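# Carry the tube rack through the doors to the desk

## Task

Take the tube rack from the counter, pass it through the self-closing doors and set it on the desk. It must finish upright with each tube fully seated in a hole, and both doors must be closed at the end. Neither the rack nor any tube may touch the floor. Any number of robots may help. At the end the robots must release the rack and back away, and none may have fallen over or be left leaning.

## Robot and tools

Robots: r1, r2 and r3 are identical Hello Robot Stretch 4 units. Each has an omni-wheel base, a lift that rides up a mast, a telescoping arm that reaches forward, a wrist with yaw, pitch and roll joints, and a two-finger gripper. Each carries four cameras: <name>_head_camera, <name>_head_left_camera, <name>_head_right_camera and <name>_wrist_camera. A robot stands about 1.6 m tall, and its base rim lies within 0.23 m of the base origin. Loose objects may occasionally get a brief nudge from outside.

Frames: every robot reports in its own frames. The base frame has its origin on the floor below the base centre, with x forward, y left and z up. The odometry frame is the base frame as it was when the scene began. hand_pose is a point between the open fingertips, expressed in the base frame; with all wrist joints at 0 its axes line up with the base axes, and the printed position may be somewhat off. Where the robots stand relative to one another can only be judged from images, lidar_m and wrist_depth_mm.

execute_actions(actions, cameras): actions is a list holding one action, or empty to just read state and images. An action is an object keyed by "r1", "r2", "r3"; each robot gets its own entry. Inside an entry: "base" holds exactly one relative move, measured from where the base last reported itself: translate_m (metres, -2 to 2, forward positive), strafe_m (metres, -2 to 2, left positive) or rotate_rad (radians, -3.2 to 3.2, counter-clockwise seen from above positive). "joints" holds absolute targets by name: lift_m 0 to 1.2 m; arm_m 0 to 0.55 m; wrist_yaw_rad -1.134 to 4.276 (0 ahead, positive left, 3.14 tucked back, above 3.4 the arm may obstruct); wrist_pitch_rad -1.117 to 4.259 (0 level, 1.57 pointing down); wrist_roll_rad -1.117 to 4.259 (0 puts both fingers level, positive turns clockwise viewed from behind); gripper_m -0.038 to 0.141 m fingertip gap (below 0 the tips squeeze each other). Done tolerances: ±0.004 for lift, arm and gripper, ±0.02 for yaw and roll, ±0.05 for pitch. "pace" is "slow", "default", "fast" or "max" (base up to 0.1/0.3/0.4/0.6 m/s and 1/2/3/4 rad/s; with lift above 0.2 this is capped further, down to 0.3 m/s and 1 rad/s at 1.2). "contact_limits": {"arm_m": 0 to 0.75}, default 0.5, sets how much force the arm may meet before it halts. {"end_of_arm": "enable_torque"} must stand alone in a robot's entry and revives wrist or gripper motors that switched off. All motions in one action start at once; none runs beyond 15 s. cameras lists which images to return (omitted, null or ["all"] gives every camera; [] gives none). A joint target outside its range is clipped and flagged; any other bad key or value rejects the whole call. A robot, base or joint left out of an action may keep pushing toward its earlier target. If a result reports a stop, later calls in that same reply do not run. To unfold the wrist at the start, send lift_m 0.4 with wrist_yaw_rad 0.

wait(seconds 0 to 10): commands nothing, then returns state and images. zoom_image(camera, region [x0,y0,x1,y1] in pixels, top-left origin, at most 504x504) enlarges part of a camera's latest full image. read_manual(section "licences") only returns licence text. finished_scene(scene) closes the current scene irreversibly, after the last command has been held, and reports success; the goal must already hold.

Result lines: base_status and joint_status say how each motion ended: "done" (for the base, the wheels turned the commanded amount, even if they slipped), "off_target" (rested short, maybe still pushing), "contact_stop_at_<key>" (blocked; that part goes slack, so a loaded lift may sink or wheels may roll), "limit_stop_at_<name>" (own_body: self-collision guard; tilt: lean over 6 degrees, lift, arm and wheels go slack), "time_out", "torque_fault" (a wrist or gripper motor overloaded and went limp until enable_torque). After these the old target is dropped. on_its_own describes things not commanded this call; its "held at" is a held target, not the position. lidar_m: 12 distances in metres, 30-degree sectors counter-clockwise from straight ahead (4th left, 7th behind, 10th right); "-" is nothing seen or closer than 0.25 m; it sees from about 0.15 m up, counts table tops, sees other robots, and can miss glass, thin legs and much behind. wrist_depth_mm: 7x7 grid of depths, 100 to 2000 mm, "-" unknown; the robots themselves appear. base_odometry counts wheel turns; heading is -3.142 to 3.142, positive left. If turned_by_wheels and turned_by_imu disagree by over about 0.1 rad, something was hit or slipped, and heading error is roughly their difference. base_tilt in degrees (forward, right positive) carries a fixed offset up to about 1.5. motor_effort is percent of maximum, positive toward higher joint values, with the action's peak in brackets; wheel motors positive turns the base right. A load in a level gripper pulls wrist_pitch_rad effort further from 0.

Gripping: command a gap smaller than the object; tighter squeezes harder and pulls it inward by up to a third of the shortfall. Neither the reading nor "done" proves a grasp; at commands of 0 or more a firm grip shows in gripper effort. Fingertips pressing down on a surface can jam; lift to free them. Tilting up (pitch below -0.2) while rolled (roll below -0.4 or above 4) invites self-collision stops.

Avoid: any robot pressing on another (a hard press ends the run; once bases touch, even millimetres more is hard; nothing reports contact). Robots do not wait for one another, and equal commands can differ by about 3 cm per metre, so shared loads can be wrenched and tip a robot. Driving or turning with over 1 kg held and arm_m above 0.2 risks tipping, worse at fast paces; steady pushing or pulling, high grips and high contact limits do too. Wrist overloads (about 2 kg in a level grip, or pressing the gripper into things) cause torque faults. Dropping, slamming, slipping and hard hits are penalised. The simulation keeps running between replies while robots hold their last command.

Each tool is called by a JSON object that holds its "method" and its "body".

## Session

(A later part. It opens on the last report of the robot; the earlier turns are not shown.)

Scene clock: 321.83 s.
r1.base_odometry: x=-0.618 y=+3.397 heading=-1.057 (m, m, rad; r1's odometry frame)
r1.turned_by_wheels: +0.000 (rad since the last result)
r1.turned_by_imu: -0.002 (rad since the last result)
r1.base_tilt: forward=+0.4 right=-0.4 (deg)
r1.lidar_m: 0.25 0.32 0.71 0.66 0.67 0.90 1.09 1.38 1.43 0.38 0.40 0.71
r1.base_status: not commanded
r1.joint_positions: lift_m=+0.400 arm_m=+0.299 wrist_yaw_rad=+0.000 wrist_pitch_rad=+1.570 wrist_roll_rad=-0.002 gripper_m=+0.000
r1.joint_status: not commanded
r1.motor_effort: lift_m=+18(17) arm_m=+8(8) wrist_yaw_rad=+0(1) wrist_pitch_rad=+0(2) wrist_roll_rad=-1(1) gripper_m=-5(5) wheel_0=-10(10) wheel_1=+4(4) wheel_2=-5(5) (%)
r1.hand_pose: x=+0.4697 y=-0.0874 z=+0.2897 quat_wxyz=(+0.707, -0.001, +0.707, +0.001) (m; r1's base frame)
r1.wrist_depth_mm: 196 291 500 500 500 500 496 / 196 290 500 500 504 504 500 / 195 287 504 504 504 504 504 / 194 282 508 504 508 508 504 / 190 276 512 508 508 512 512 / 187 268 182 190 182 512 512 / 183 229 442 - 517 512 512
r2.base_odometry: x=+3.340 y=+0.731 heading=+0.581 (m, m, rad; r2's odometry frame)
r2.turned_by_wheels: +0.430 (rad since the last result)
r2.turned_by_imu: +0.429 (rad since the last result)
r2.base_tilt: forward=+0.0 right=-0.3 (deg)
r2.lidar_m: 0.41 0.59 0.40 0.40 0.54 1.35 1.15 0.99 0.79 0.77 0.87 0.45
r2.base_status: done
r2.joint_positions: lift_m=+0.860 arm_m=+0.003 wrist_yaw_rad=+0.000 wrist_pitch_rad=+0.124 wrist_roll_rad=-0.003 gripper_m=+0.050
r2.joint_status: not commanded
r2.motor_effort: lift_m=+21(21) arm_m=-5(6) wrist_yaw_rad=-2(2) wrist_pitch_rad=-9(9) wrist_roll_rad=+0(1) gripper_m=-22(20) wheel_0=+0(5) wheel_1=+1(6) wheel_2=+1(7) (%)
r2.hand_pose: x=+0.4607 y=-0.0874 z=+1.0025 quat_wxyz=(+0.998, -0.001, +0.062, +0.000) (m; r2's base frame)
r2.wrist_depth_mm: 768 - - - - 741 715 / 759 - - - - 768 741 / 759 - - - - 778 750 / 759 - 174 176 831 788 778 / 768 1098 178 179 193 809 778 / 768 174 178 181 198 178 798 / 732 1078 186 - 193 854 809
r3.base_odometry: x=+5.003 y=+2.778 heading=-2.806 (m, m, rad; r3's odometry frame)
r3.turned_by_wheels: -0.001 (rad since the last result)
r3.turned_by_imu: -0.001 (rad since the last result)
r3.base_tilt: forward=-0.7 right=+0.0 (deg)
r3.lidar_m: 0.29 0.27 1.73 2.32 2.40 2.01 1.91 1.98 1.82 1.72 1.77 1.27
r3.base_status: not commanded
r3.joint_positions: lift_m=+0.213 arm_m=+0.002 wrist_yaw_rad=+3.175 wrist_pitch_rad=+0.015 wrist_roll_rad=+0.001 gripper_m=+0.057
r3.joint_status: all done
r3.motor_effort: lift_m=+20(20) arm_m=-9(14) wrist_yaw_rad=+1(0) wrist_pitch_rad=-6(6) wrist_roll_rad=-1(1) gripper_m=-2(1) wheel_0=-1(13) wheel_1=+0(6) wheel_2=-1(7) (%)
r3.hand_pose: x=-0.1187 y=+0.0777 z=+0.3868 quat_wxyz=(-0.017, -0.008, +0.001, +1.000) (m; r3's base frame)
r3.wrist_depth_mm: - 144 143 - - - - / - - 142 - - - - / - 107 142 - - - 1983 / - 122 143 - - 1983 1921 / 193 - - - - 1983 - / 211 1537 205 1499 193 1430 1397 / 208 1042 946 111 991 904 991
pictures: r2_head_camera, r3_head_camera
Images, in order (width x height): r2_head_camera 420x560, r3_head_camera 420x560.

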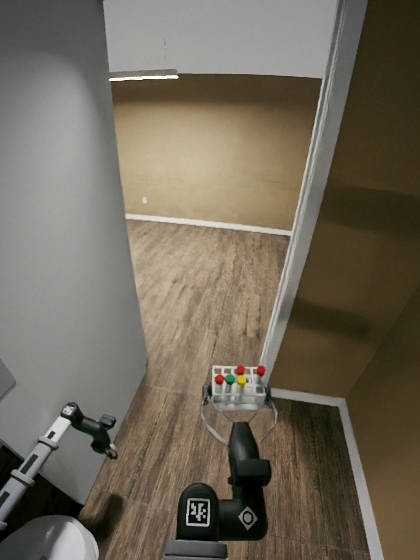

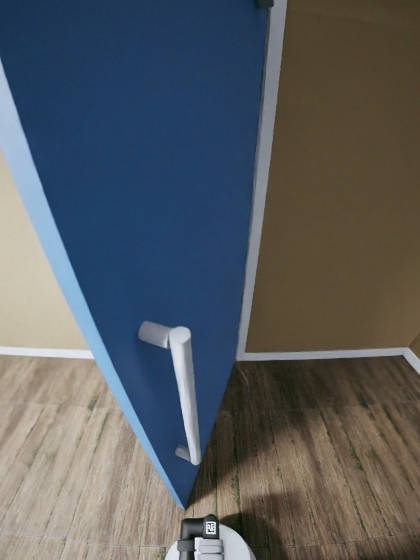

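{"method": "execute_actions", "body": {"actions": [{"r2": {"base": {"translate_m": 2.0}, "pace": "fast"}, "r3": {"base": {"translate_m": -0.3}}}], "cameras": ["r2_head_left_camera", "r3_head_camera"]}}

{"method": "execute_actions", "body": {"actions": [{"r2": {"base": {"rotate_rad": 1.35}}, "r1": {"joints": {"arm_m": 0.0}}}], "cameras": ["r2_head_camera", "r2_wrist_camera", "r1_head_camera"]}}

Scene clock: 333.53 s.
r1.base_odometry: x=-0.618 y=+3.397 heading=-1.057 (m, m, rad; r1's odometry frame)
r1.turned_by_wheels: +0.000 (rad since the last result)
r1.turned_by_imu: -0.004 (rad since the last result)
r1.base_tilt: forward=+0.3 right=-0.3 (deg)
r1.lidar_m: 0.26 0.34 0.71 0.65 0.67 0.90 1.08 1.16 1.41 1.40 1.44 1.39
r1.base_status: not commanded
r1.joint_positions: lift_m=+0.400 arm_m=+0.299 wrist_yaw_rad=+0.000 wrist_pitch_rad=+1.570 wrist_roll_rad=-0.002 gripper_m=+0.000
r1.joint_status: not commanded
r1.motor_effort: lift_m=+17(18) arm_m=+8(8) wrist_yaw_rad=+0(1) wrist_pitch_rad=+2(0) wrist_roll_rad=+0(0) gripper_m=-5(4) wheel_0=-10(10) wheel_1=+4(3) wheel_2=-5(5) (%)
r1.hand_pose: x=+0.4697 y=-0.0874 z=+0.2897 quat_wxyz=(+0.707, -0.001, +0.707, +0.001) (m; r1's base frame)
r1.wrist_depth_mm: 197 291 500 496 496 500 496 / 197 287 500 500 500 504 500 / 195 287 504 504 504 508 500 / 194 281 508 508 504 504 508 / 191 276 504 508 508 504 508 / 187 268 183 190 182 512 512 / 183 229 439 - 512 512 512
r2.base_odometry: x=+5.011 y=+1.829 heading=+0.581 (m, m, rad; r2's odometry frame)
r2.turned_by_wheels: +0.000 (rad since the last result)
r2.turned_by_imu: +0.002 (rad since the last result)
r2.base_tilt: forward=+0.0 right=-0.2 (deg)
r2.lidar_m: 0.42 2.62 1.80 1.79 0.95 0.82 1.91 0.91 1.33 2.16 2.39 0.45
r2.base_status: done
r2.joint_positions: lift_m=+0.860 arm_m=+0.003 wrist_yaw_rad=+0.000 wrist_pitch_rad=+0.124 wrist_roll_rad=-0.003 gripper_m=+0.050
r2.joint_status: not commanded
r2.motor_effort: lift_m=+21(21) arm_m=-5(6) wrist_yaw_rad=-1(2) wrist_pitch_rad=-8(9) wrist_roll_rad=-1(1) gripper_m=-20(19) wheel_0=-1(7) wheel_1=+1(6) wheel_2=+0(11) (%)
r2.hand_pose: x=+0.4607 y=-0.0874 z=+1.0025 quat_wxyz=(+0.998, -0.001, +0.062, +0.000) (m; r2's base frame)
r2.wrist_depth_mm: - - - - 1921 1921 1808 / - - - - - 1863 1863 / - - - - - 1921 1863 / - - 174 176 - - 1863 / - - 177 180 193 - 1983 / - 175 179 182 198 177 - / 1756 1756 186 - 193 1708 1756
r3.base_odometry: x=+5.286 y=+2.877 heading=-2.806 (m, m, rad; r3's odometry frame)
r3.turned_by_wheels: +0.000 (rad since the last result)
r3.turned_by_imu: +0.000 (rad since the last result)
r3.base_tilt: forward=-0.8 right=+0.0 (deg)
r3.lidar_m: 1.51 1.57 2.14 2.30 2.32 1.68 1.60 1.65 1.87 1.74 1.83 1.59
r3.base_status: done
r3.joint_positions: lift_m=+0.213 arm_m=+0.002 wrist_yaw_rad=+3.175 wrist_pitch_rad=+0.015 wrist_roll_rad=+0.001 gripper_m=+0.057
r3.joint_status: not commanded
r3.motor_effort: lift_m=+20(20) arm_m=-9(9) wrist_yaw_rad=+0(1) wrist_pitch_rad=-5(7) wrist_roll_rad=-3(2) gripper_m=-2(4) wheel_0=+0(6) wheel_1=+0(1) wheel_2=-2(8) (%)
r3.hand_pose: x=-0.1187 y=+0.0777 z=+0.3868 quat_wxyz=(-0.017, -0.008, +0.001, +1.000) (m; r3's base frame)
r3.wrist_depth_mm: - 144 144 1708 1708 1708 1756 / - - 142 1756 1756 1708 1708 / - 107 142 1756 1756 1708 1708 / - 122 143 1756 1756 1708 1708 / 193 1808 1756 1756 1708 1756 1708 / 211 1576 206 1537 193 1464 1430 / 208 1008 946 111 991 904 976
pictures: r2_head_left_camera, r3_head_camera
Images, in order (width x height): r2_head_left_camera 420x672, r3_head_camera 420x560.

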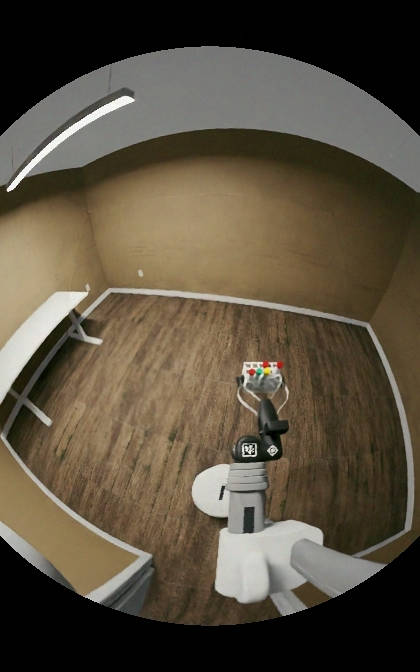

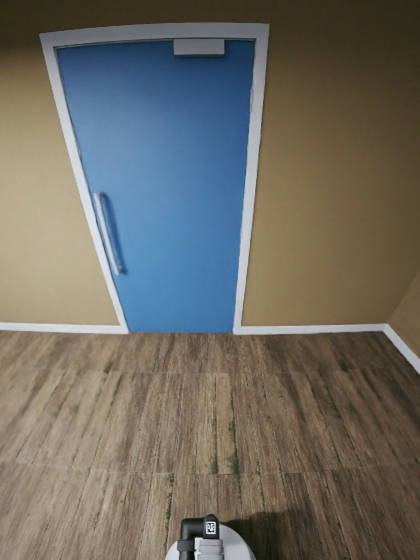

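Scene clock: 335.53 s.
r1.base_odometry: x=-0.618 y=+3.397 heading=-1.056 (m, m, rad; r1's odometry frame)
r1.turned_by_wheels: +0.001 (rad since the last result)
r1.turned_by_imu: +0.000 (rad since the last result)
r1.base_tilt: forward=+0.3 right=-0.3 (deg)
r1.lidar_m: 0.32 1.03 0.71 0.65 0.67 0.92 1.07 1.18 1.42 1.40 1.42 0.29
r1.base_status: not commanded
r1.joint_positions: lift_m=+0.400 arm_m=+0.002 wrist_yaw_rad=+0.000 wrist_pitch_rad=+1.570 wrist_roll_rad=-0.002 gripper_m=+0.000
r1.joint_status: all done
r1.motor_effort: lift_m=+17(17) arm_m=-9(11) wrist_yaw_rad=+1(0) wrist_pitch_rad=-1(0) wrist_roll_rad=-1(1) gripper_m=-4(5) wheel_0=-1(10) wheel_1=+3(3) wheel_2=-3(5) (%)
r1.hand_pose: x=+0.1727 y=-0.0874 z=+0.2897 quat_wxyz=(+0.707, -0.001, +0.707, +0.001) (m; r1's base frame)
r1.wrist_depth_mm: 504 504 504 304 357 500 496 / 500 504 504 477 504 500 500 / 504 508 508 508 504 504 504 / 508 508 508 508 508 508 508 / 512 306 300 301 508 512 508 / 304 301 183 190 182 517 512 / 306 303 301 - 309 517 512
r2.base_odometry: x=+5.011 y=+1.829 heading=+1.931 (m, m, rad; r2's odometry frame)
r2.turned_by_wheels: +1.350 (rad since the last result)
r2.turned_by_imu: +1.342 (rad since the last result)
r2.base_tilt: forward=+0.0 right=-0.2 (deg)
r2.lidar_m: 0.43 1.14 0.82 0.98 0.91 1.05 2.14 2.21 2.50 2.36 2.44 0.44
r2.base_status: done
r2.joint_positions: lift_m=+0.860 arm_m=+0.003 wrist_yaw_rad=+0.000 wrist_pitch_rad=+0.124 wrist_roll_rad=-0.003 gripper_m=+0.050
r2.joint_status: not commanded
r2.motor_effort: lift_m=+21(21) arm_m=-5(6) wrist_yaw_rad=-1(2) wrist_pitch_rad=-8(8) wrist_roll_rad=-1(1) gripper_m=-18(24) wheel_0=-2(6) wheel_1=+1(7) wheel_2=-2(8) (%)
r2.hand_pose: x=+0.4607 y=-0.0874 z=+1.0025 quat_wxyz=(+0.998, -0.001, +0.062, +0.000) (m; r2's base frame)
r2.wrist_depth_mm: 1281 1921 - - - - - / 1281 1983 - - - - - / 1255 1921 - - - - - / 1255 1921 174 175 1983 - - / 1229 1921 178 179 193 - - / 1229 175 179 182 198 178 - / 1160 1708 186 - 193 1708 1756
r3.base_odometry: x=+5.286 y=+2.877 heading=-2.806 (m, m, rad; r3's odometry frame)
r3.turned_by_wheels: +0.000 (rad since the last result)
r3.turned_by_imu: +0.000 (rad since the last result)
r3.base_tilt: forward=-0.7 right=+0.0 (deg)
r3.lidar_m: 1.51 1.57 2.14 2.29 2.35 1.69 1.60 1.67 1.85 1.74 1.81 1.58
r3.base_status: not commanded
r3.joint_positions: lift_m=+0.213 arm_m=+0.002 wrist_yaw_rad=+3.175 wrist_pitch_rad=+0.015 wrist_roll_rad=+0.001 gripper_m=+0.057
r3.joint_status: not commanded
r3.motor_effort: lift_m=+20(20) arm_m=-9(9) wrist_yaw_rad=+0(0) wrist_pitch_rad=-6(5) wrist_roll_rad=-3(1) gripper_m=-2(5) wheel_0=+0(0) wheel_1=+0(1) wheel_2=-2(2) (%)
r3.hand_pose: x=-0.1187 y=+0.0777 z=+0.3868 quat_wxyz=(-0.017, -0.008, +0.001, +1.000) (m; r3's base frame)
r3.wrist_depth_mm: - 144 143 1756 1756 1708 1661 / - - 142 1756 1808 1756 1708 / - 107 142 1756 1808 1708 1661 / - 122 144 1708 1756 1708 1708 / 192 1808 1756 1756 1756 1708 1708 / 211 1576 206 1537 193 1464 1430 / 208 1008 946 111 991 904 976
pictures: r1_head_camera, r2_head_camera, r2_wrist_camera
Images, in order (width x height): r1_head_camera 420x560, r2_head_camera 420x560, r2_wrist_camera 616x392.

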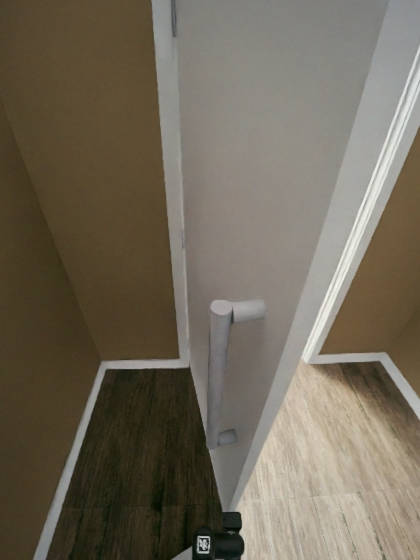

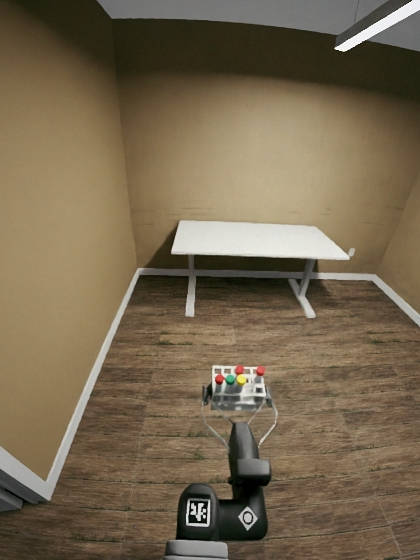

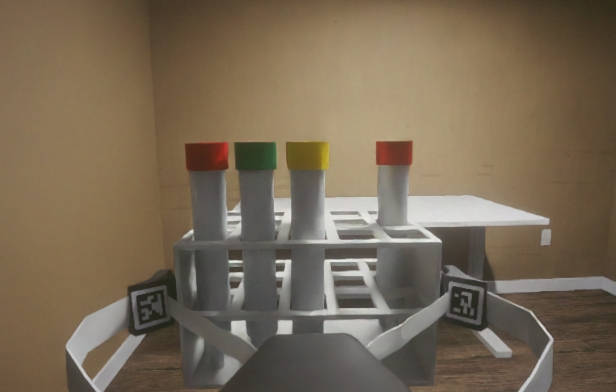

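{"method": "execute_actions", "body": {"actions": [{"r2": {"base": {"translate_m": 1.25}, "joints": {"lift_m": 0.73}, "pace": "fast"}, "r1": {"base": {"translate_m": -0.2}}}], "cameras": ["r2_head_camera", "r2_wrist_camera", "r1_head_camera"]}}

Scene clock: 346.93 s.
r1.base_odometry: x=-0.716 y=+3.571 heading=-1.056 (m, m, rad; r1's odometry frame)
r1.turned_by_wheels: +0.000 (rad since the last result)
r1.turned_by_imu: -0.004 (rad since the last result)
r1.base_tilt: forward=+0.4 right=-0.2 (deg)
r1.lidar_m: 1.32 1.01 0.70 0.64 0.66 0.88 0.88 0.96 1.25 1.40 1.45 1.41
r1.base_status: done
r1.joint_positions: lift_m=+0.400 arm_m=+0.002 wrist_yaw_rad=+0.000 wrist_pitch_rad=+1.570 wrist_roll_rad=-0.002 gripper_m=+0.000
r1.joint_status: not commanded
r1.motor_effort: lift_m=+18(17) arm_m=-9(9) wrist_yaw_rad=+1(0) wrist_pitch_rad=+2(2) wrist_roll_rad=-1(1) gripper_m=-4(4) wheel_0=-3(4) wheel_1=-2(8) wheel_2=-1(16) (%)
r1.hand_pose: x=+0.1727 y=-0.0874 z=+0.2897 quat_wxyz=(+0.707, -0.001, +0.707, +0.001) (m; r1's base frame)
r1.wrist_depth_mm: 500 504 500 500 500 500 496 / 504 504 504 504 504 500 504 / 504 508 504 504 508 504 508 / 508 504 508 508 508 504 512 / 512 304 300 301 512 504 508 / 303 301 182 190 182 517 512 / 303 303 301 - 307 512 512
r2.base_odometry: x=+4.571 y=+2.999 heading=+1.931 (m, m, rad; r2's odometry frame)
r2.turned_by_wheels: +0.000 (rad since the last result)
r2.turned_by_imu: +0.002 (rad since the last result)
r2.base_tilt: forward=+0.0 right=-0.2 (deg)
r2.lidar_m: 0.39 0.57 0.86 0.82 0.84 1.12 2.75 3.48 2.46 2.30 0.84 0.44
r2.base_status: done
r2.joint_positions: lift_m=+0.730 arm_m=+0.003 wrist_yaw_rad=+0.000 wrist_pitch_rad=+0.124 wrist_roll_rad=-0.003 gripper_m=+0.050
r2.joint_status: all done
r2.motor_effort: lift_m=+17(20) arm_m=-6(6) wrist_yaw_rad=-1(2) wrist_pitch_rad=-8(10) wrist_roll_rad=+0(1) gripper_m=-18(22) wheel_0=+0(6) wheel_1=+1(6) wheel_2=+0(11) (%)
r2.hand_pose: x=+0.4607 y=-0.0874 z=+0.8728 quat_wxyz=(+0.998, -0.001, +0.062, +0.000) (m; r2's base frame)
r2.wrist_depth_mm: 1025 1025 1042 1060 1078 1098 1078 / 1042 1060 1060 1098 1098 1118 1098 / 1060 1078 1098 1098 1138 1118 1138 / 1098 1098 174 176 1098 1138 1160 / 1138 778 177 179 193 750 750 / 512 175 179 182 198 178 500 / 382 382 186 - 193 377 373
r3.base_odometry: x=+5.286 y=+2.877 heading=-2.806 (m, m, rad; r3's odometry frame)
r3.turned_by_wheels: +0.000 (rad since the last result)
r3.turned_by_imu: +0.001 (rad since the last result)
r3.base_tilt: forward=-0.8 right=+0.0 (deg)
r3.lidar_m: 1.50 1.58 2.15 2.30 2.34 1.67 1.58 1.66 1.88 1.73 1.82 1.57
r3.base_status: not commanded
r3.joint_positions: lift_m=+0.213 arm_m=+0.002 wrist_yaw_rad=+3.175 wrist_pitch_rad=+0.015 wrist_roll_rad=+0.001 gripper_m=+0.057
r3.joint_status: not commanded
r3.motor_effort: lift_m=+20(20) arm_m=-9(9) wrist_yaw_rad=+2(2) wrist_pitch_rad=-6(6) wrist_roll_rad=+0(1) gripper_m=-2(5) wheel_0=+0(0) wheel_1=+0(0) wheel_2=-2(2) (%)
r3.hand_pose: x=-0.1187 y=+0.0777 z=+0.3868 quat_wxyz=(-0.017, -0.008, +0.001, +1.000) (m; r3's base frame)
r3.wrist_depth_mm: - 144 143 1756 1756 1756 1708 / - - 142 1708 1756 1756 1708 / - 107 142 1708 1708 1661 1756 / - 122 143 1756 1756 1708 1708 / 193 1708 1808 1808 1708 1708 1661 / 211 1537 206 1537 194 1464 1430 / 208 991 960 111 1008 904 976
pictures: r1_head_camera, r2_head_camera, r2_wrist_camera
Images, in order (width x height): r1_head_camera 420x560, r2_head_camera 420x560, r2_wrist_camera 616x392.

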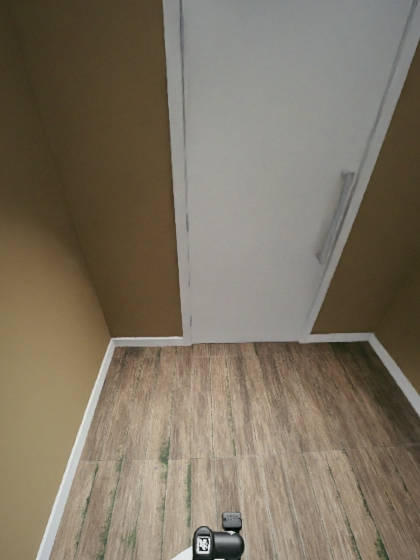

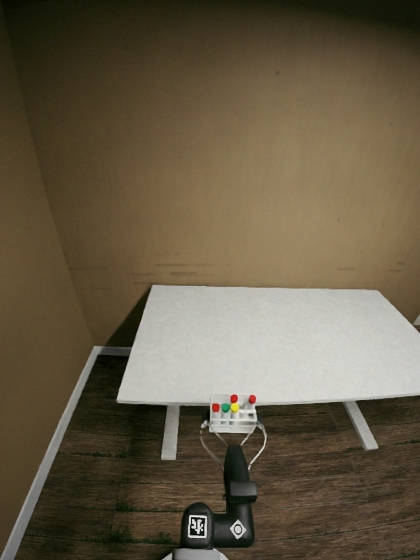

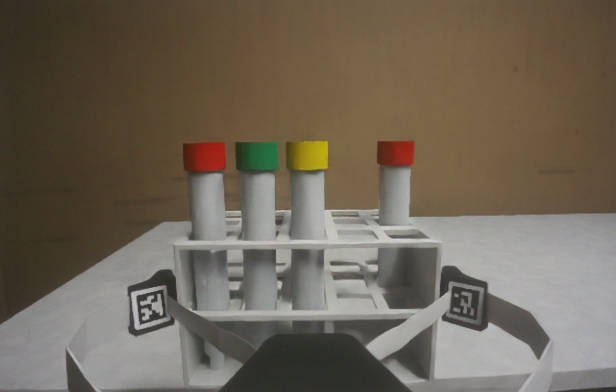

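{"method": "execute_actions", "body": {"actions": [{"r2": {"joints": {"lift_m": 0.64, "arm_m": 0.26}}}], "cameras": ["r2_wrist_camera"]}}

Scene clock: 357.27 s.
r1.base_odometry: x=-0.716 y=+3.571 heading=-1.056 (m, m, rad; r1's odometry frame)
r1.turned_by_wheels: +0.000 (rad since the last result)
r1.turned_by_imu: -0.004 (rad since the last result)
r1.base_tilt: forward=+0.2 right=-0.4 (deg)
r1.lidar_m: 1.31 1.03 0.69 0.64 0.67 0.87 0.87 0.97 1.23 1.40 1.45 1.42
r1.base_status: not commanded
r1.joint_positions: lift_m=+0.400 arm_m=+0.002 wrist_yaw_rad=+0.000 wrist_pitch_rad=+1.570 wrist_roll_rad=-0.002 gripper_m=+0.000
r1.joint_status: not commanded
r1.motor_effort: lift_m=+17(17) arm_m=-9(9) wrist_yaw_rad=+0(0) wrist_pitch_rad=+1(0) wrist_roll_rad=-1(1) gripper_m=-4(6) wheel_0=-3(3) wheel_1=-1(2) wheel_2=-1(1) (%)
r1.hand_pose: x=+0.1727 y=-0.0874 z=+0.2897 quat_wxyz=(+0.707, -0.001, +0.707, +0.001) (m; r1's base frame)
r1.wrist_depth_mm: 500 504 500 504 500 500 496 / 504 504 504 500 500 500 500 / 508 504 504 504 504 508 500 / 512 512 508 512 508 508 508 / 512 304 300 300 512 512 508 / 304 301 183 190 182 512 512 / 303 303 301 - 309 517 517
r2.base_odometry: x=+4.571 y=+2.999 heading=+1.931 (m, m, rad; r2's odometry frame)
r2.turned_by_wheels: +0.000 (rad since the last result)
r2.turned_by_imu: +0.002 (rad since the last result)
r2.base_tilt: forward=+0.0 right=-0.2 (deg)
r2.lidar_m: 0.54 0.57 0.89 0.80 0.85 1.13 2.76 3.48 2.41 2.30 0.83 0.59
r2.base_status: not commanded
r2.joint_positions: lift_m=+0.640 arm_m=+0.259 wrist_yaw_rad=+0.000 wrist_pitch_rad=+0.124 wrist_roll_rad=-0.003 gripper_m=+0.050
r2.joint_status: all done
r2.motor_effort: lift_m=+17(16) arm_m=+6(6) wrist_yaw_rad=-2(1) wrist_pitch_rad=-9(8) wrist_roll_rad=-1(1) gripper_m=-20(18) wheel_0=-1(0) wheel_1=+0(0) wheel_2=+0(0) (%)
r2.hand_pose: x=+0.7162 y=-0.0874 z=+0.7828 quat_wxyz=(+0.998, -0.001, +0.062, +0.000) (m; r2's base frame)
r2.wrist_depth_mm: 778 798 820 820 820 831 842 / 809 820 842 831 842 854 854 / 820 831 842 842 854 878 878 / 842 854 174 176 778 866 904 / 480 473 177 179 193 459 455 / 312 175 180 182 198 177 306 / 231 233 186 - 193 230 227
r3.base_odometry: x=+5.286 y=+2.877 heading=-2.806 (m, m, rad; r3's odometry frame)
r3.turned_by_wheels: +0.000 (rad since the last result)
r3.turned_by_imu: +0.001 (rad since the last result)
r3.base_tilt: forward=-0.7 right=+0.0 (deg)
r3.lidar_m: 1.50 1.55 2.15 2.30 2.33 1.68 1.61 1.68 1.87 1.75 1.83 1.56
r3.base_status: not commanded
r3.joint_positions: lift_m=+0.213 arm_m=+0.002 wrist_yaw_rad=+3.175 wrist_pitch_rad=+0.015 wrist_roll_rad=+0.001 gripper_m=+0.057
r3.joint_status: not commanded
r3.motor_effort: lift_m=+20(20) arm_m=-9(9) wrist_yaw_rad=+2(0) wrist_pitch_rad=-6(6) wrist_roll_rad=-3(2) gripper_m=-1(5) wheel_0=+0(0) wheel_1=-1(1) wheel_2=-1(2) (%)
r3.hand_pose: x=-0.1187 y=+0.0777 z=+0.3868 quat_wxyz=(-0.017, -0.008, +0.001, +1.000) (m; r3's base frame)
r3.wrist_depth_mm: - 144 143 1756 1756 1708 1661 / - - 142 1756 1708 1756 1661 / - 107 142 1808 1756 1756 1661 / - 122 143 1756 1708 1708 1708 / 192 1756 1756 1756 1708 1661 1708 / 211 1618 205 1537 194 1464 1430 / 208 1008 946 111 991 904 976
pictures: r2_wrist_camera
Images, in order (width x height): r2_wrist_camera 616x392.

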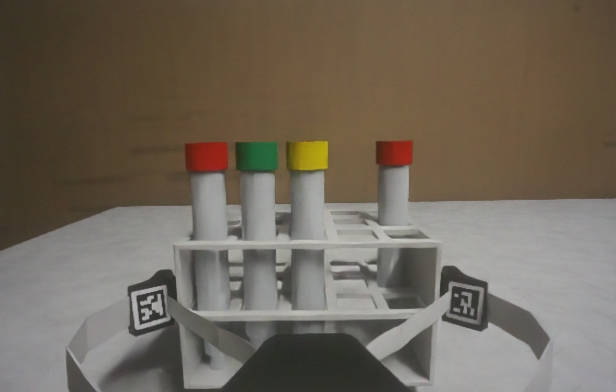

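{"method": "execute_actions", "body": {"actions": [{"r2": {"joints": {"lift_m": 0.621}, "pace": "slow"}}], "cameras": []}}

{"method": "execute_actions", "body": {"actions": [{"r2": {"joints": {"gripper_m": 0.141}}}], "cameras": ["r2_wrist_camera"]}}

{"method": "execute_actions", "body": {"actions": [{"r2": {"joints": {"arm_m": 0.01}, "base": {"translate_m": -0.3}, "pace": "fast"}}], "cameras": ["r2_wrist_camera", "r2_head_camera", "r1_head_camera", "r3_head_camera"]}}

Scene clock: 363.77 s.
r1.base_odometry: x=-0.716 y=+3.571 heading=-1.056 (m, m, rad; r1's odometry frame)
r1.turned_by_wheels: +0.000 (rad since the last result)
r1.turned_by_imu: -0.002 (rad since the last result)
r1.base_tilt: forward=+0.2 right=-0.1 (deg)
r1.lidar_m: 1.32 1.01 0.70 0.64 0.65 0.89 0.88 0.97 1.22 1.40 1.44 1.41
r1.base_status: not commanded
r1.joint_positions: lift_m=+0.400 arm_m=+0.002 wrist_yaw_rad=+0.000 wrist_pitch_rad=+1.570 wrist_roll_rad=-0.002 gripper_m=+0.000
r1.joint_status: not commanded
r1.motor_effort: lift_m=+17(17) arm_m=-9(9) wrist_yaw_rad=+1(1) wrist_pitch_rad=+1(0) wrist_roll_rad=+1(1) gripper_m=-6(5) wheel_0=-3(3) wheel_1=-1(1) wheel_2=-1(1) (%)
r1.hand_pose: x=+0.1727 y=-0.0874 z=+0.2897 quat_wxyz=(+0.707, -0.001, +0.707, +0.001) (m; r1's base frame)
r1.wrist_depth_mm: 500 504 500 500 500 500 496 / 504 504 504 504 500 500 504 / 508 508 508 508 504 504 504 / 508 508 508 504 508 508 508 / 512 306 301 300 512 508 508 / 303 301 182 190 182 512 512 / 303 301 301 - 309 512 512
r2.base_odometry: x=+4.571 y=+2.999 heading=+1.931 (m, m, rad; r2's odometry frame)
r2.turned_by_wheels: +0.000 (rad since the last result)
r2.turned_by_imu: +0.002 (rad since the last result)
r2.base_tilt: forward=+0.0 right=-0.2 (deg)
r2.lidar_m: 0.53 0.57 0.87 0.82 0.84 1.10 2.74 3.46 2.47 2.31 0.85 0.60
r2.base_status: not commanded
r2.joint_positions: lift_m=+0.621 arm_m=+0.259 wrist_yaw_rad=+0.000 wrist_pitch_rad=+0.124 wrist_roll_rad=-0.003 gripper_m=+0.050
r2.joint_status: all done
r2.motor_effort: lift_m=+17(16) arm_m=+6(6) wrist_yaw_rad=-2(2) wrist_pitch_rad=-8(8) wrist_roll_rad=+0(1) gripper_m=-19(23) wheel_0=-1(1) wheel_1=+1(0) wheel_2=+0(0) (%)
r2.hand_pose: x=+0.7162 y=-0.0874 z=+0.7639 quat_wxyz=(+0.998, -0.001, +0.062, +0.000) (m; r2's base frame)
r2.wrist_depth_mm: 788 788 788 809 831 831 842 / 798 820 820 831 842 854 854 / 820 831 842 854 854 878 878 / 842 854 174 176 574 798 788 / 413 413 177 179 193 402 397 / 272 175 179 181 198 178 264 / 201 202 186 - 185 200 198
r3.base_odometry: x=+5.286 y=+2.877 heading=-2.806 (m, m, rad; r3's odometry frame)
r3.turned_by_wheels: +0.000 (rad since the last result)
r3.turned_by_imu: +0.001 (rad since the last result)
r3.base_tilt: forward=-0.7 right=+0.0 (deg)
r3.lidar_m: 1.50 1.58 2.13 2.32 2.31 1.69 1.61 1.65 1.88 1.73 1.80 1.57
r3.base_status: not commanded
r3.joint_positions: lift_m=+0.213 arm_m=+0.002 wrist_yaw_rad=+3.175 wrist_pitch_rad=+0.015 wrist_roll_rad=+0.001 gripper_m=+0.057
r3.joint_status: not commanded
r3.motor_effort: lift_m=+20(20) arm_m=-9(9) wrist_yaw_rad=+0(3) wrist_pitch_rad=-5(6) wrist_roll_rad=-3(4) gripper_m=+0(3) wheel_0=+0(0) wheel_1=+0(1) wheel_2=-1(2) (%)
r3.hand_pose: x=-0.1187 y=+0.0777 z=+0.3868 quat_wxyz=(-0.017, -0.008, +0.001, +1.000) (m; r3's base frame)
r3.wrist_depth_mm: - 144 144 1808 1756 1708 1708 / - - 142 1756 1708 1756 1708 / - 107 142 1756 1756 1756 1708 / - 122 143 1708 1756 1708 1661 / 192 1756 1756 1756 1756 1708 1708 / 211 1576 206 1537 194 1464 1430 / 208 1042 946 111 991 917 991
pictures: none
No camera images: the call's "cameras" was empty. Leave "cameras" out to get every camera's image.

Scene clock: 365.70 s.
r1.base_odometry: x=-0.716 y=+3.571 heading=-1.056 (m, m, rad; r1's odometry frame)
r1.turned_by_wheels: +0.000 (rad since the last result)
r1.turned_by_imu: -0.001 (rad since the last result)
r1.base_tilt: forward=+0.4 right=-0.2 (deg)
r1.lidar_m: 1.32 1.02 0.71 0.64 0.65 0.90 0.87 0.97 1.24 1.40 1.43 1.41
r1.base_status: not commanded
r1.joint_positions: lift_m=+0.400 arm_m=+0.002 wrist_yaw_rad=+0.000 wrist_pitch_rad=+1.570 wrist_roll_rad=-0.002 gripper_m=+0.000
r1.joint_status: not commanded
r1.motor_effort: lift_m=+17(18) arm_m=-9(9) wrist_yaw_rad=+1(1) wrist_pitch_rad=+0(0) wrist_roll_rad=+0(3) gripper_m=-4(7) wheel_0=-3(3) wheel_1=-1(2) wheel_2=-1(1) (%)
r1.hand_pose: x=+0.1727 y=-0.0874 z=+0.2897 quat_wxyz=(+0.707, -0.001, +0.707, +0.001) (m; r1's base frame)
r1.wrist_depth_mm: 496 504 500 500 500 500 500 / 504 504 500 508 504 500 500 / 508 512 504 504 504 508 504 / 504 512 508 508 504 504 508 / 512 304 298 300 512 508 508 / 306 303 182 190 182 508 512 / 304 303 301 - 309 512 517
r2.base_odometry: x=+4.571 y=+2.999 heading=+1.931 (m, m, rad; r2's odometry frame)
r2.turned_by_wheels: +0.000 (rad since the last result)
r2.turned_by_imu: +0.000 (rad since the last result)
r2.base_tilt: forward=+0.0 right=-0.2 (deg)
r2.lidar_m: 0.54 0.57 0.87 0.82 0.85 1.14 2.76 3.45 2.42 2.30 0.85 0.58
r2.base_status: not commanded
r2.joint_positions: lift_m=+0.621 arm_m=+0.259 wrist_yaw_rad=+0.000 wrist_pitch_rad=+0.122 wrist_roll_rad=-0.003 gripper_m=+0.141
r2.joint_status: all done
r2.motor_effort: lift_m=+17(17) arm_m=+5(6) wrist_yaw_rad=-1(2) wrist_pitch_rad=-4(9) wrist_roll_rad=-1(1) gripper_m=+2(17) wheel_0=-1(1) wheel_1=+0(0) wheel_2=+0(0) (%)
r2.hand_pose: x=+0.7162 y=-0.0874 z=+0.7643 quat_wxyz=(+0.998, -0.001, +0.061, +0.000) (m; r2's base frame)
r2.wrist_depth_mm: 788 798 809 820 820 831 842 / 809 809 809 842 831 842 854 / 831 831 842 842 866 878 891 / 842 831 202 201 585 820 820 / 418 421 204 205 230 404 399 / 274 241 206 200 216 237 266 / 204 204 205 - 202 191 208
r3.base_odometry: x=+5.286 y=+2.877 heading=-2.806 (m, m, rad; r3's odometry frame)
r3.turned_by_wheels: +0.000 (rad since the last result)
r3.turned_by_imu: +0.000 (rad since the last result)
r3.base_tilt: forward=-0.8 right=+0.0 (deg)
r3.lidar_m: 1.50 1.56 2.14 2.30 2.32 1.68 1.60 1.67 1.87 1.73 1.81 1.59
r3.base_status: not commanded
r3.joint_positions: lift_m=+0.213 arm_m=+0.002 wrist_yaw_rad=+3.175 wrist_pitch_rad=+0.015 wrist_roll_rad=+0.001 gripper_m=+0.057
r3.joint_status: not commanded
r3.motor_effort: lift_m=+20(20) arm_m=-9(9) wrist_yaw_rad=+2(1) wrist_pitch_rad=-6(5) wrist_roll_rad=-4(1) gripper_m=-3(1) wheel_0=+0(0) wheel_1=-1(0) wheel_2=-2(2) (%)
r3.hand_pose: x=-0.1187 y=+0.0777 z=+0.3868 quat_wxyz=(-0.017, -0.008, +0.001, +1.000) (m; r3's base frame)
r3.wrist_depth_mm: - 144 143 1756 1708 1756 1661 / - - 142 1808 1756 1756 1661 / - 107 142 1756 1756 1708 1708 / - 122 143 1756 1708 1661 1661 / 193 1756 1808 1756 1756 1708 1708 / 212 1618 205 1499 193 1464 1397 / 208 1025 960 111 976 904 976
pictures: r2_wrist_camera
Images, in order (width x height): r2_wrist_camera 616x392.

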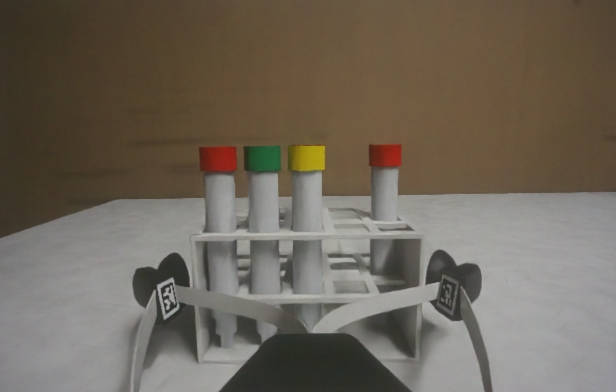

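Scene clock: 367.73 s.
r1.base_odometry: x=-0.716 y=+3.571 heading=-1.056 (m, m, rad; r1's odometry frame)
r1.turned_by_wheels: +0.000 (rad since the last result)
r1.turned_by_imu: -0.001 (rad since the last result)
r1.base_tilt: forward=+0.4 right=-0.2 (deg)
r1.lidar_m: 1.31 1.01 0.69 0.65 0.67 0.87 0.87 0.97 1.25 1.41 1.45 1.42
r1.base_status: not commanded
r1.joint_positions: lift_m=+0.400 arm_m=+0.002 wrist_yaw_rad=+0.000 wrist_pitch_rad=+1.570 wrist_roll_rad=-0.002 gripper_m=+0.000
r1.joint_status: not commanded
r1.motor_effort: lift_m=+17(18) arm_m=-8(9) wrist_yaw_rad=+1(2) wrist_pitch_rad=+0(0) wrist_roll_rad=-1(0) gripper_m=-5(5) wheel_0=-3(3) wheel_1=-1(1) wheel_2=-1(1) (%)
r1.hand_pose: x=+0.1727 y=-0.0874 z=+0.2897 quat_wxyz=(+0.707, -0.001, +0.707, +0.001) (m; r1's base frame)
r1.wrist_depth_mm: 504 504 504 500 496 500 496 / 508 504 504 508 500 500 504 / 508 508 508 508 504 504 504 / 512 512 508 508 500 512 508 / 512 306 300 301 508 508 508 / 307 303 182 190 182 512 517 / 304 303 303 - 309 512 517
r2.base_odometry: x=+4.676 y=+2.718 heading=+1.931 (m, m, rad; r2's odometry frame)
r2.turned_by_wheels: +0.000 (rad since the last result)
r2.turned_by_imu: +0.001 (rad since the last result)
r2.base_tilt: forward=+0.0 right=-0.3 (deg)
r2.lidar_m: 0.83 0.87 0.84 0.80 0.82 1.21 2.69 3.20 2.47 2.32 1.29 0.91
r2.base_status: done
r2.joint_positions: lift_m=+0.621 arm_m=+0.011 wrist_yaw_rad=+0.000 wrist_pitch_rad=+0.122 wrist_roll_rad=-0.003 gripper_m=+0.141
r2.joint_status: all done
r2.motor_effort: lift_m=+17(17) arm_m=-5(8) wrist_yaw_rad=-1(3) wrist_pitch_rad=-5(5) wrist_roll_rad=-1(1) gripper_m=+2(1) wheel_0=+0(6) wheel_1=-1(7) wheel_2=-2(12) (%)
r2.hand_pose: x=+0.4682 y=-0.0875 z=+0.7642 quat_wxyz=(+0.998, -0.001, +0.061, +0.000) (m; r2's base frame)
r2.wrist_depth_mm: 1281 1308 1336 1308 1366 1366 1397 / 1308 1336 1308 1366 1397 1430 1397 / 1308 1366 1366 1366 1430 1430 1397 / 1308 1366 878 750 854 831 820 / 1308 1430 1430 1464 1499 1499 1537 / 1308 1430 1008 1499 1537 1537 1576 / 1281 1397 1308 - 1366 1366 1336
r3.base_odometry: x=+5.286 y=+2.877 heading=-2.806 (m, m, rad; r3's odometry frame)
r3.turned_by_wheels: +0.000 (rad since the last result)
r3.turned_by_imu: +0.000 (rad since the last result)
r3.base_tilt: forward=-0.7 right=+0.0 (deg)
r3.lidar_m: 1.51 1.55 2.12 2.30 2.35 1.69 1.60 1.66 1.85 1.74 1.81 1.59
r3.base_status: not commanded
r3.joint_positions: lift_m=+0.213 arm_m=+0.002 wrist_yaw_rad=+3.175 wrist_pitch_rad=+0.015 wrist_roll_rad=+0.001 gripper_m=+0.057
r3.joint_status: not commanded
r3.motor_effort: lift_m=+20(20) arm_m=-9(9) wrist_yaw_rad=+1(2) wrist_pitch_rad=-6(6) wrist_roll_rad=-1(2) gripper_m=-6(6) wheel_0=+0(0) wheel_1=+0(0) wheel_2=-2(2) (%)
r3.hand_pose: x=-0.1187 y=+0.0777 z=+0.3868 quat_wxyz=(-0.017, -0.008, +0.001, +1.000) (m; r3's base frame)
r3.wrist_depth_mm: - 144 144 1756 1708 1756 1708 / - - 142 1756 1708 1708 1661 / - 107 142 1756 1708 1708 1708 / - 122 144 1756 1708 1708 1708 / 193 1756 1756 1756 1708 1708 1661 / 211 1576 206 1537 193 1464 1430 / 208 1025 946 111 976 917 991
pictures: r1_head_camera, r2_head_camera, r2_wrist_camera, r3_head_camera
Images, in order (width x height): r1_head_camera 420x560, r2_head_camera 420x560, r2_wrist_camera 616x392, r3_head_camera 420x560.

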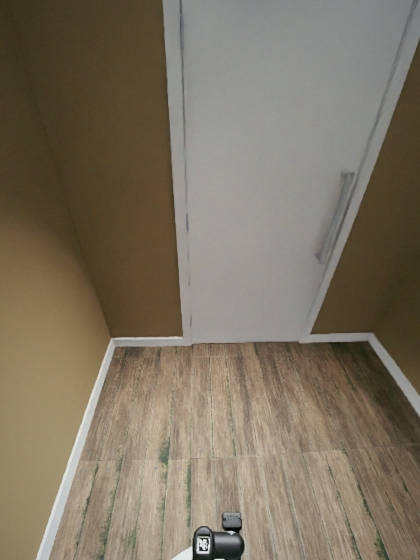

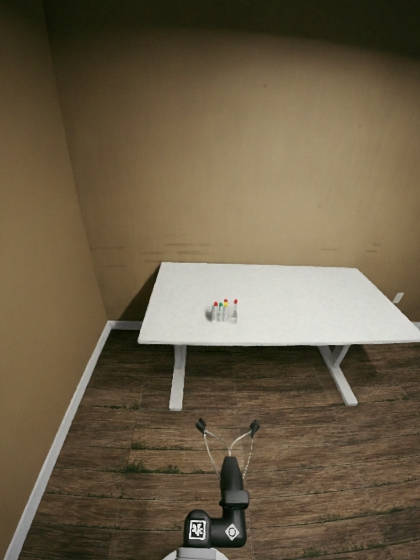

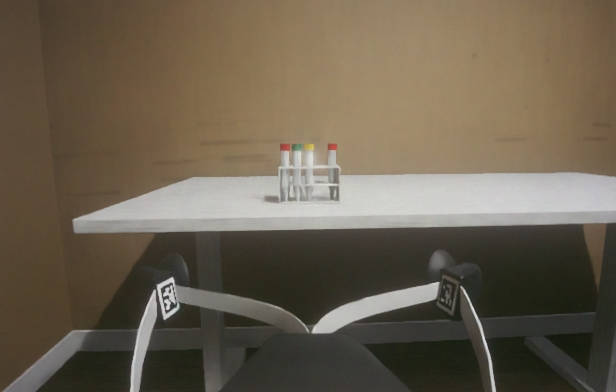

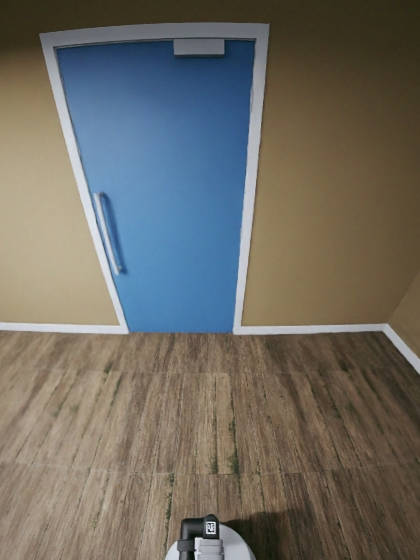

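All tubes are level, and both doors are shut.

{"method": "finished_scene", "body": {"scene": 1}}

The scene is finished: the task was done.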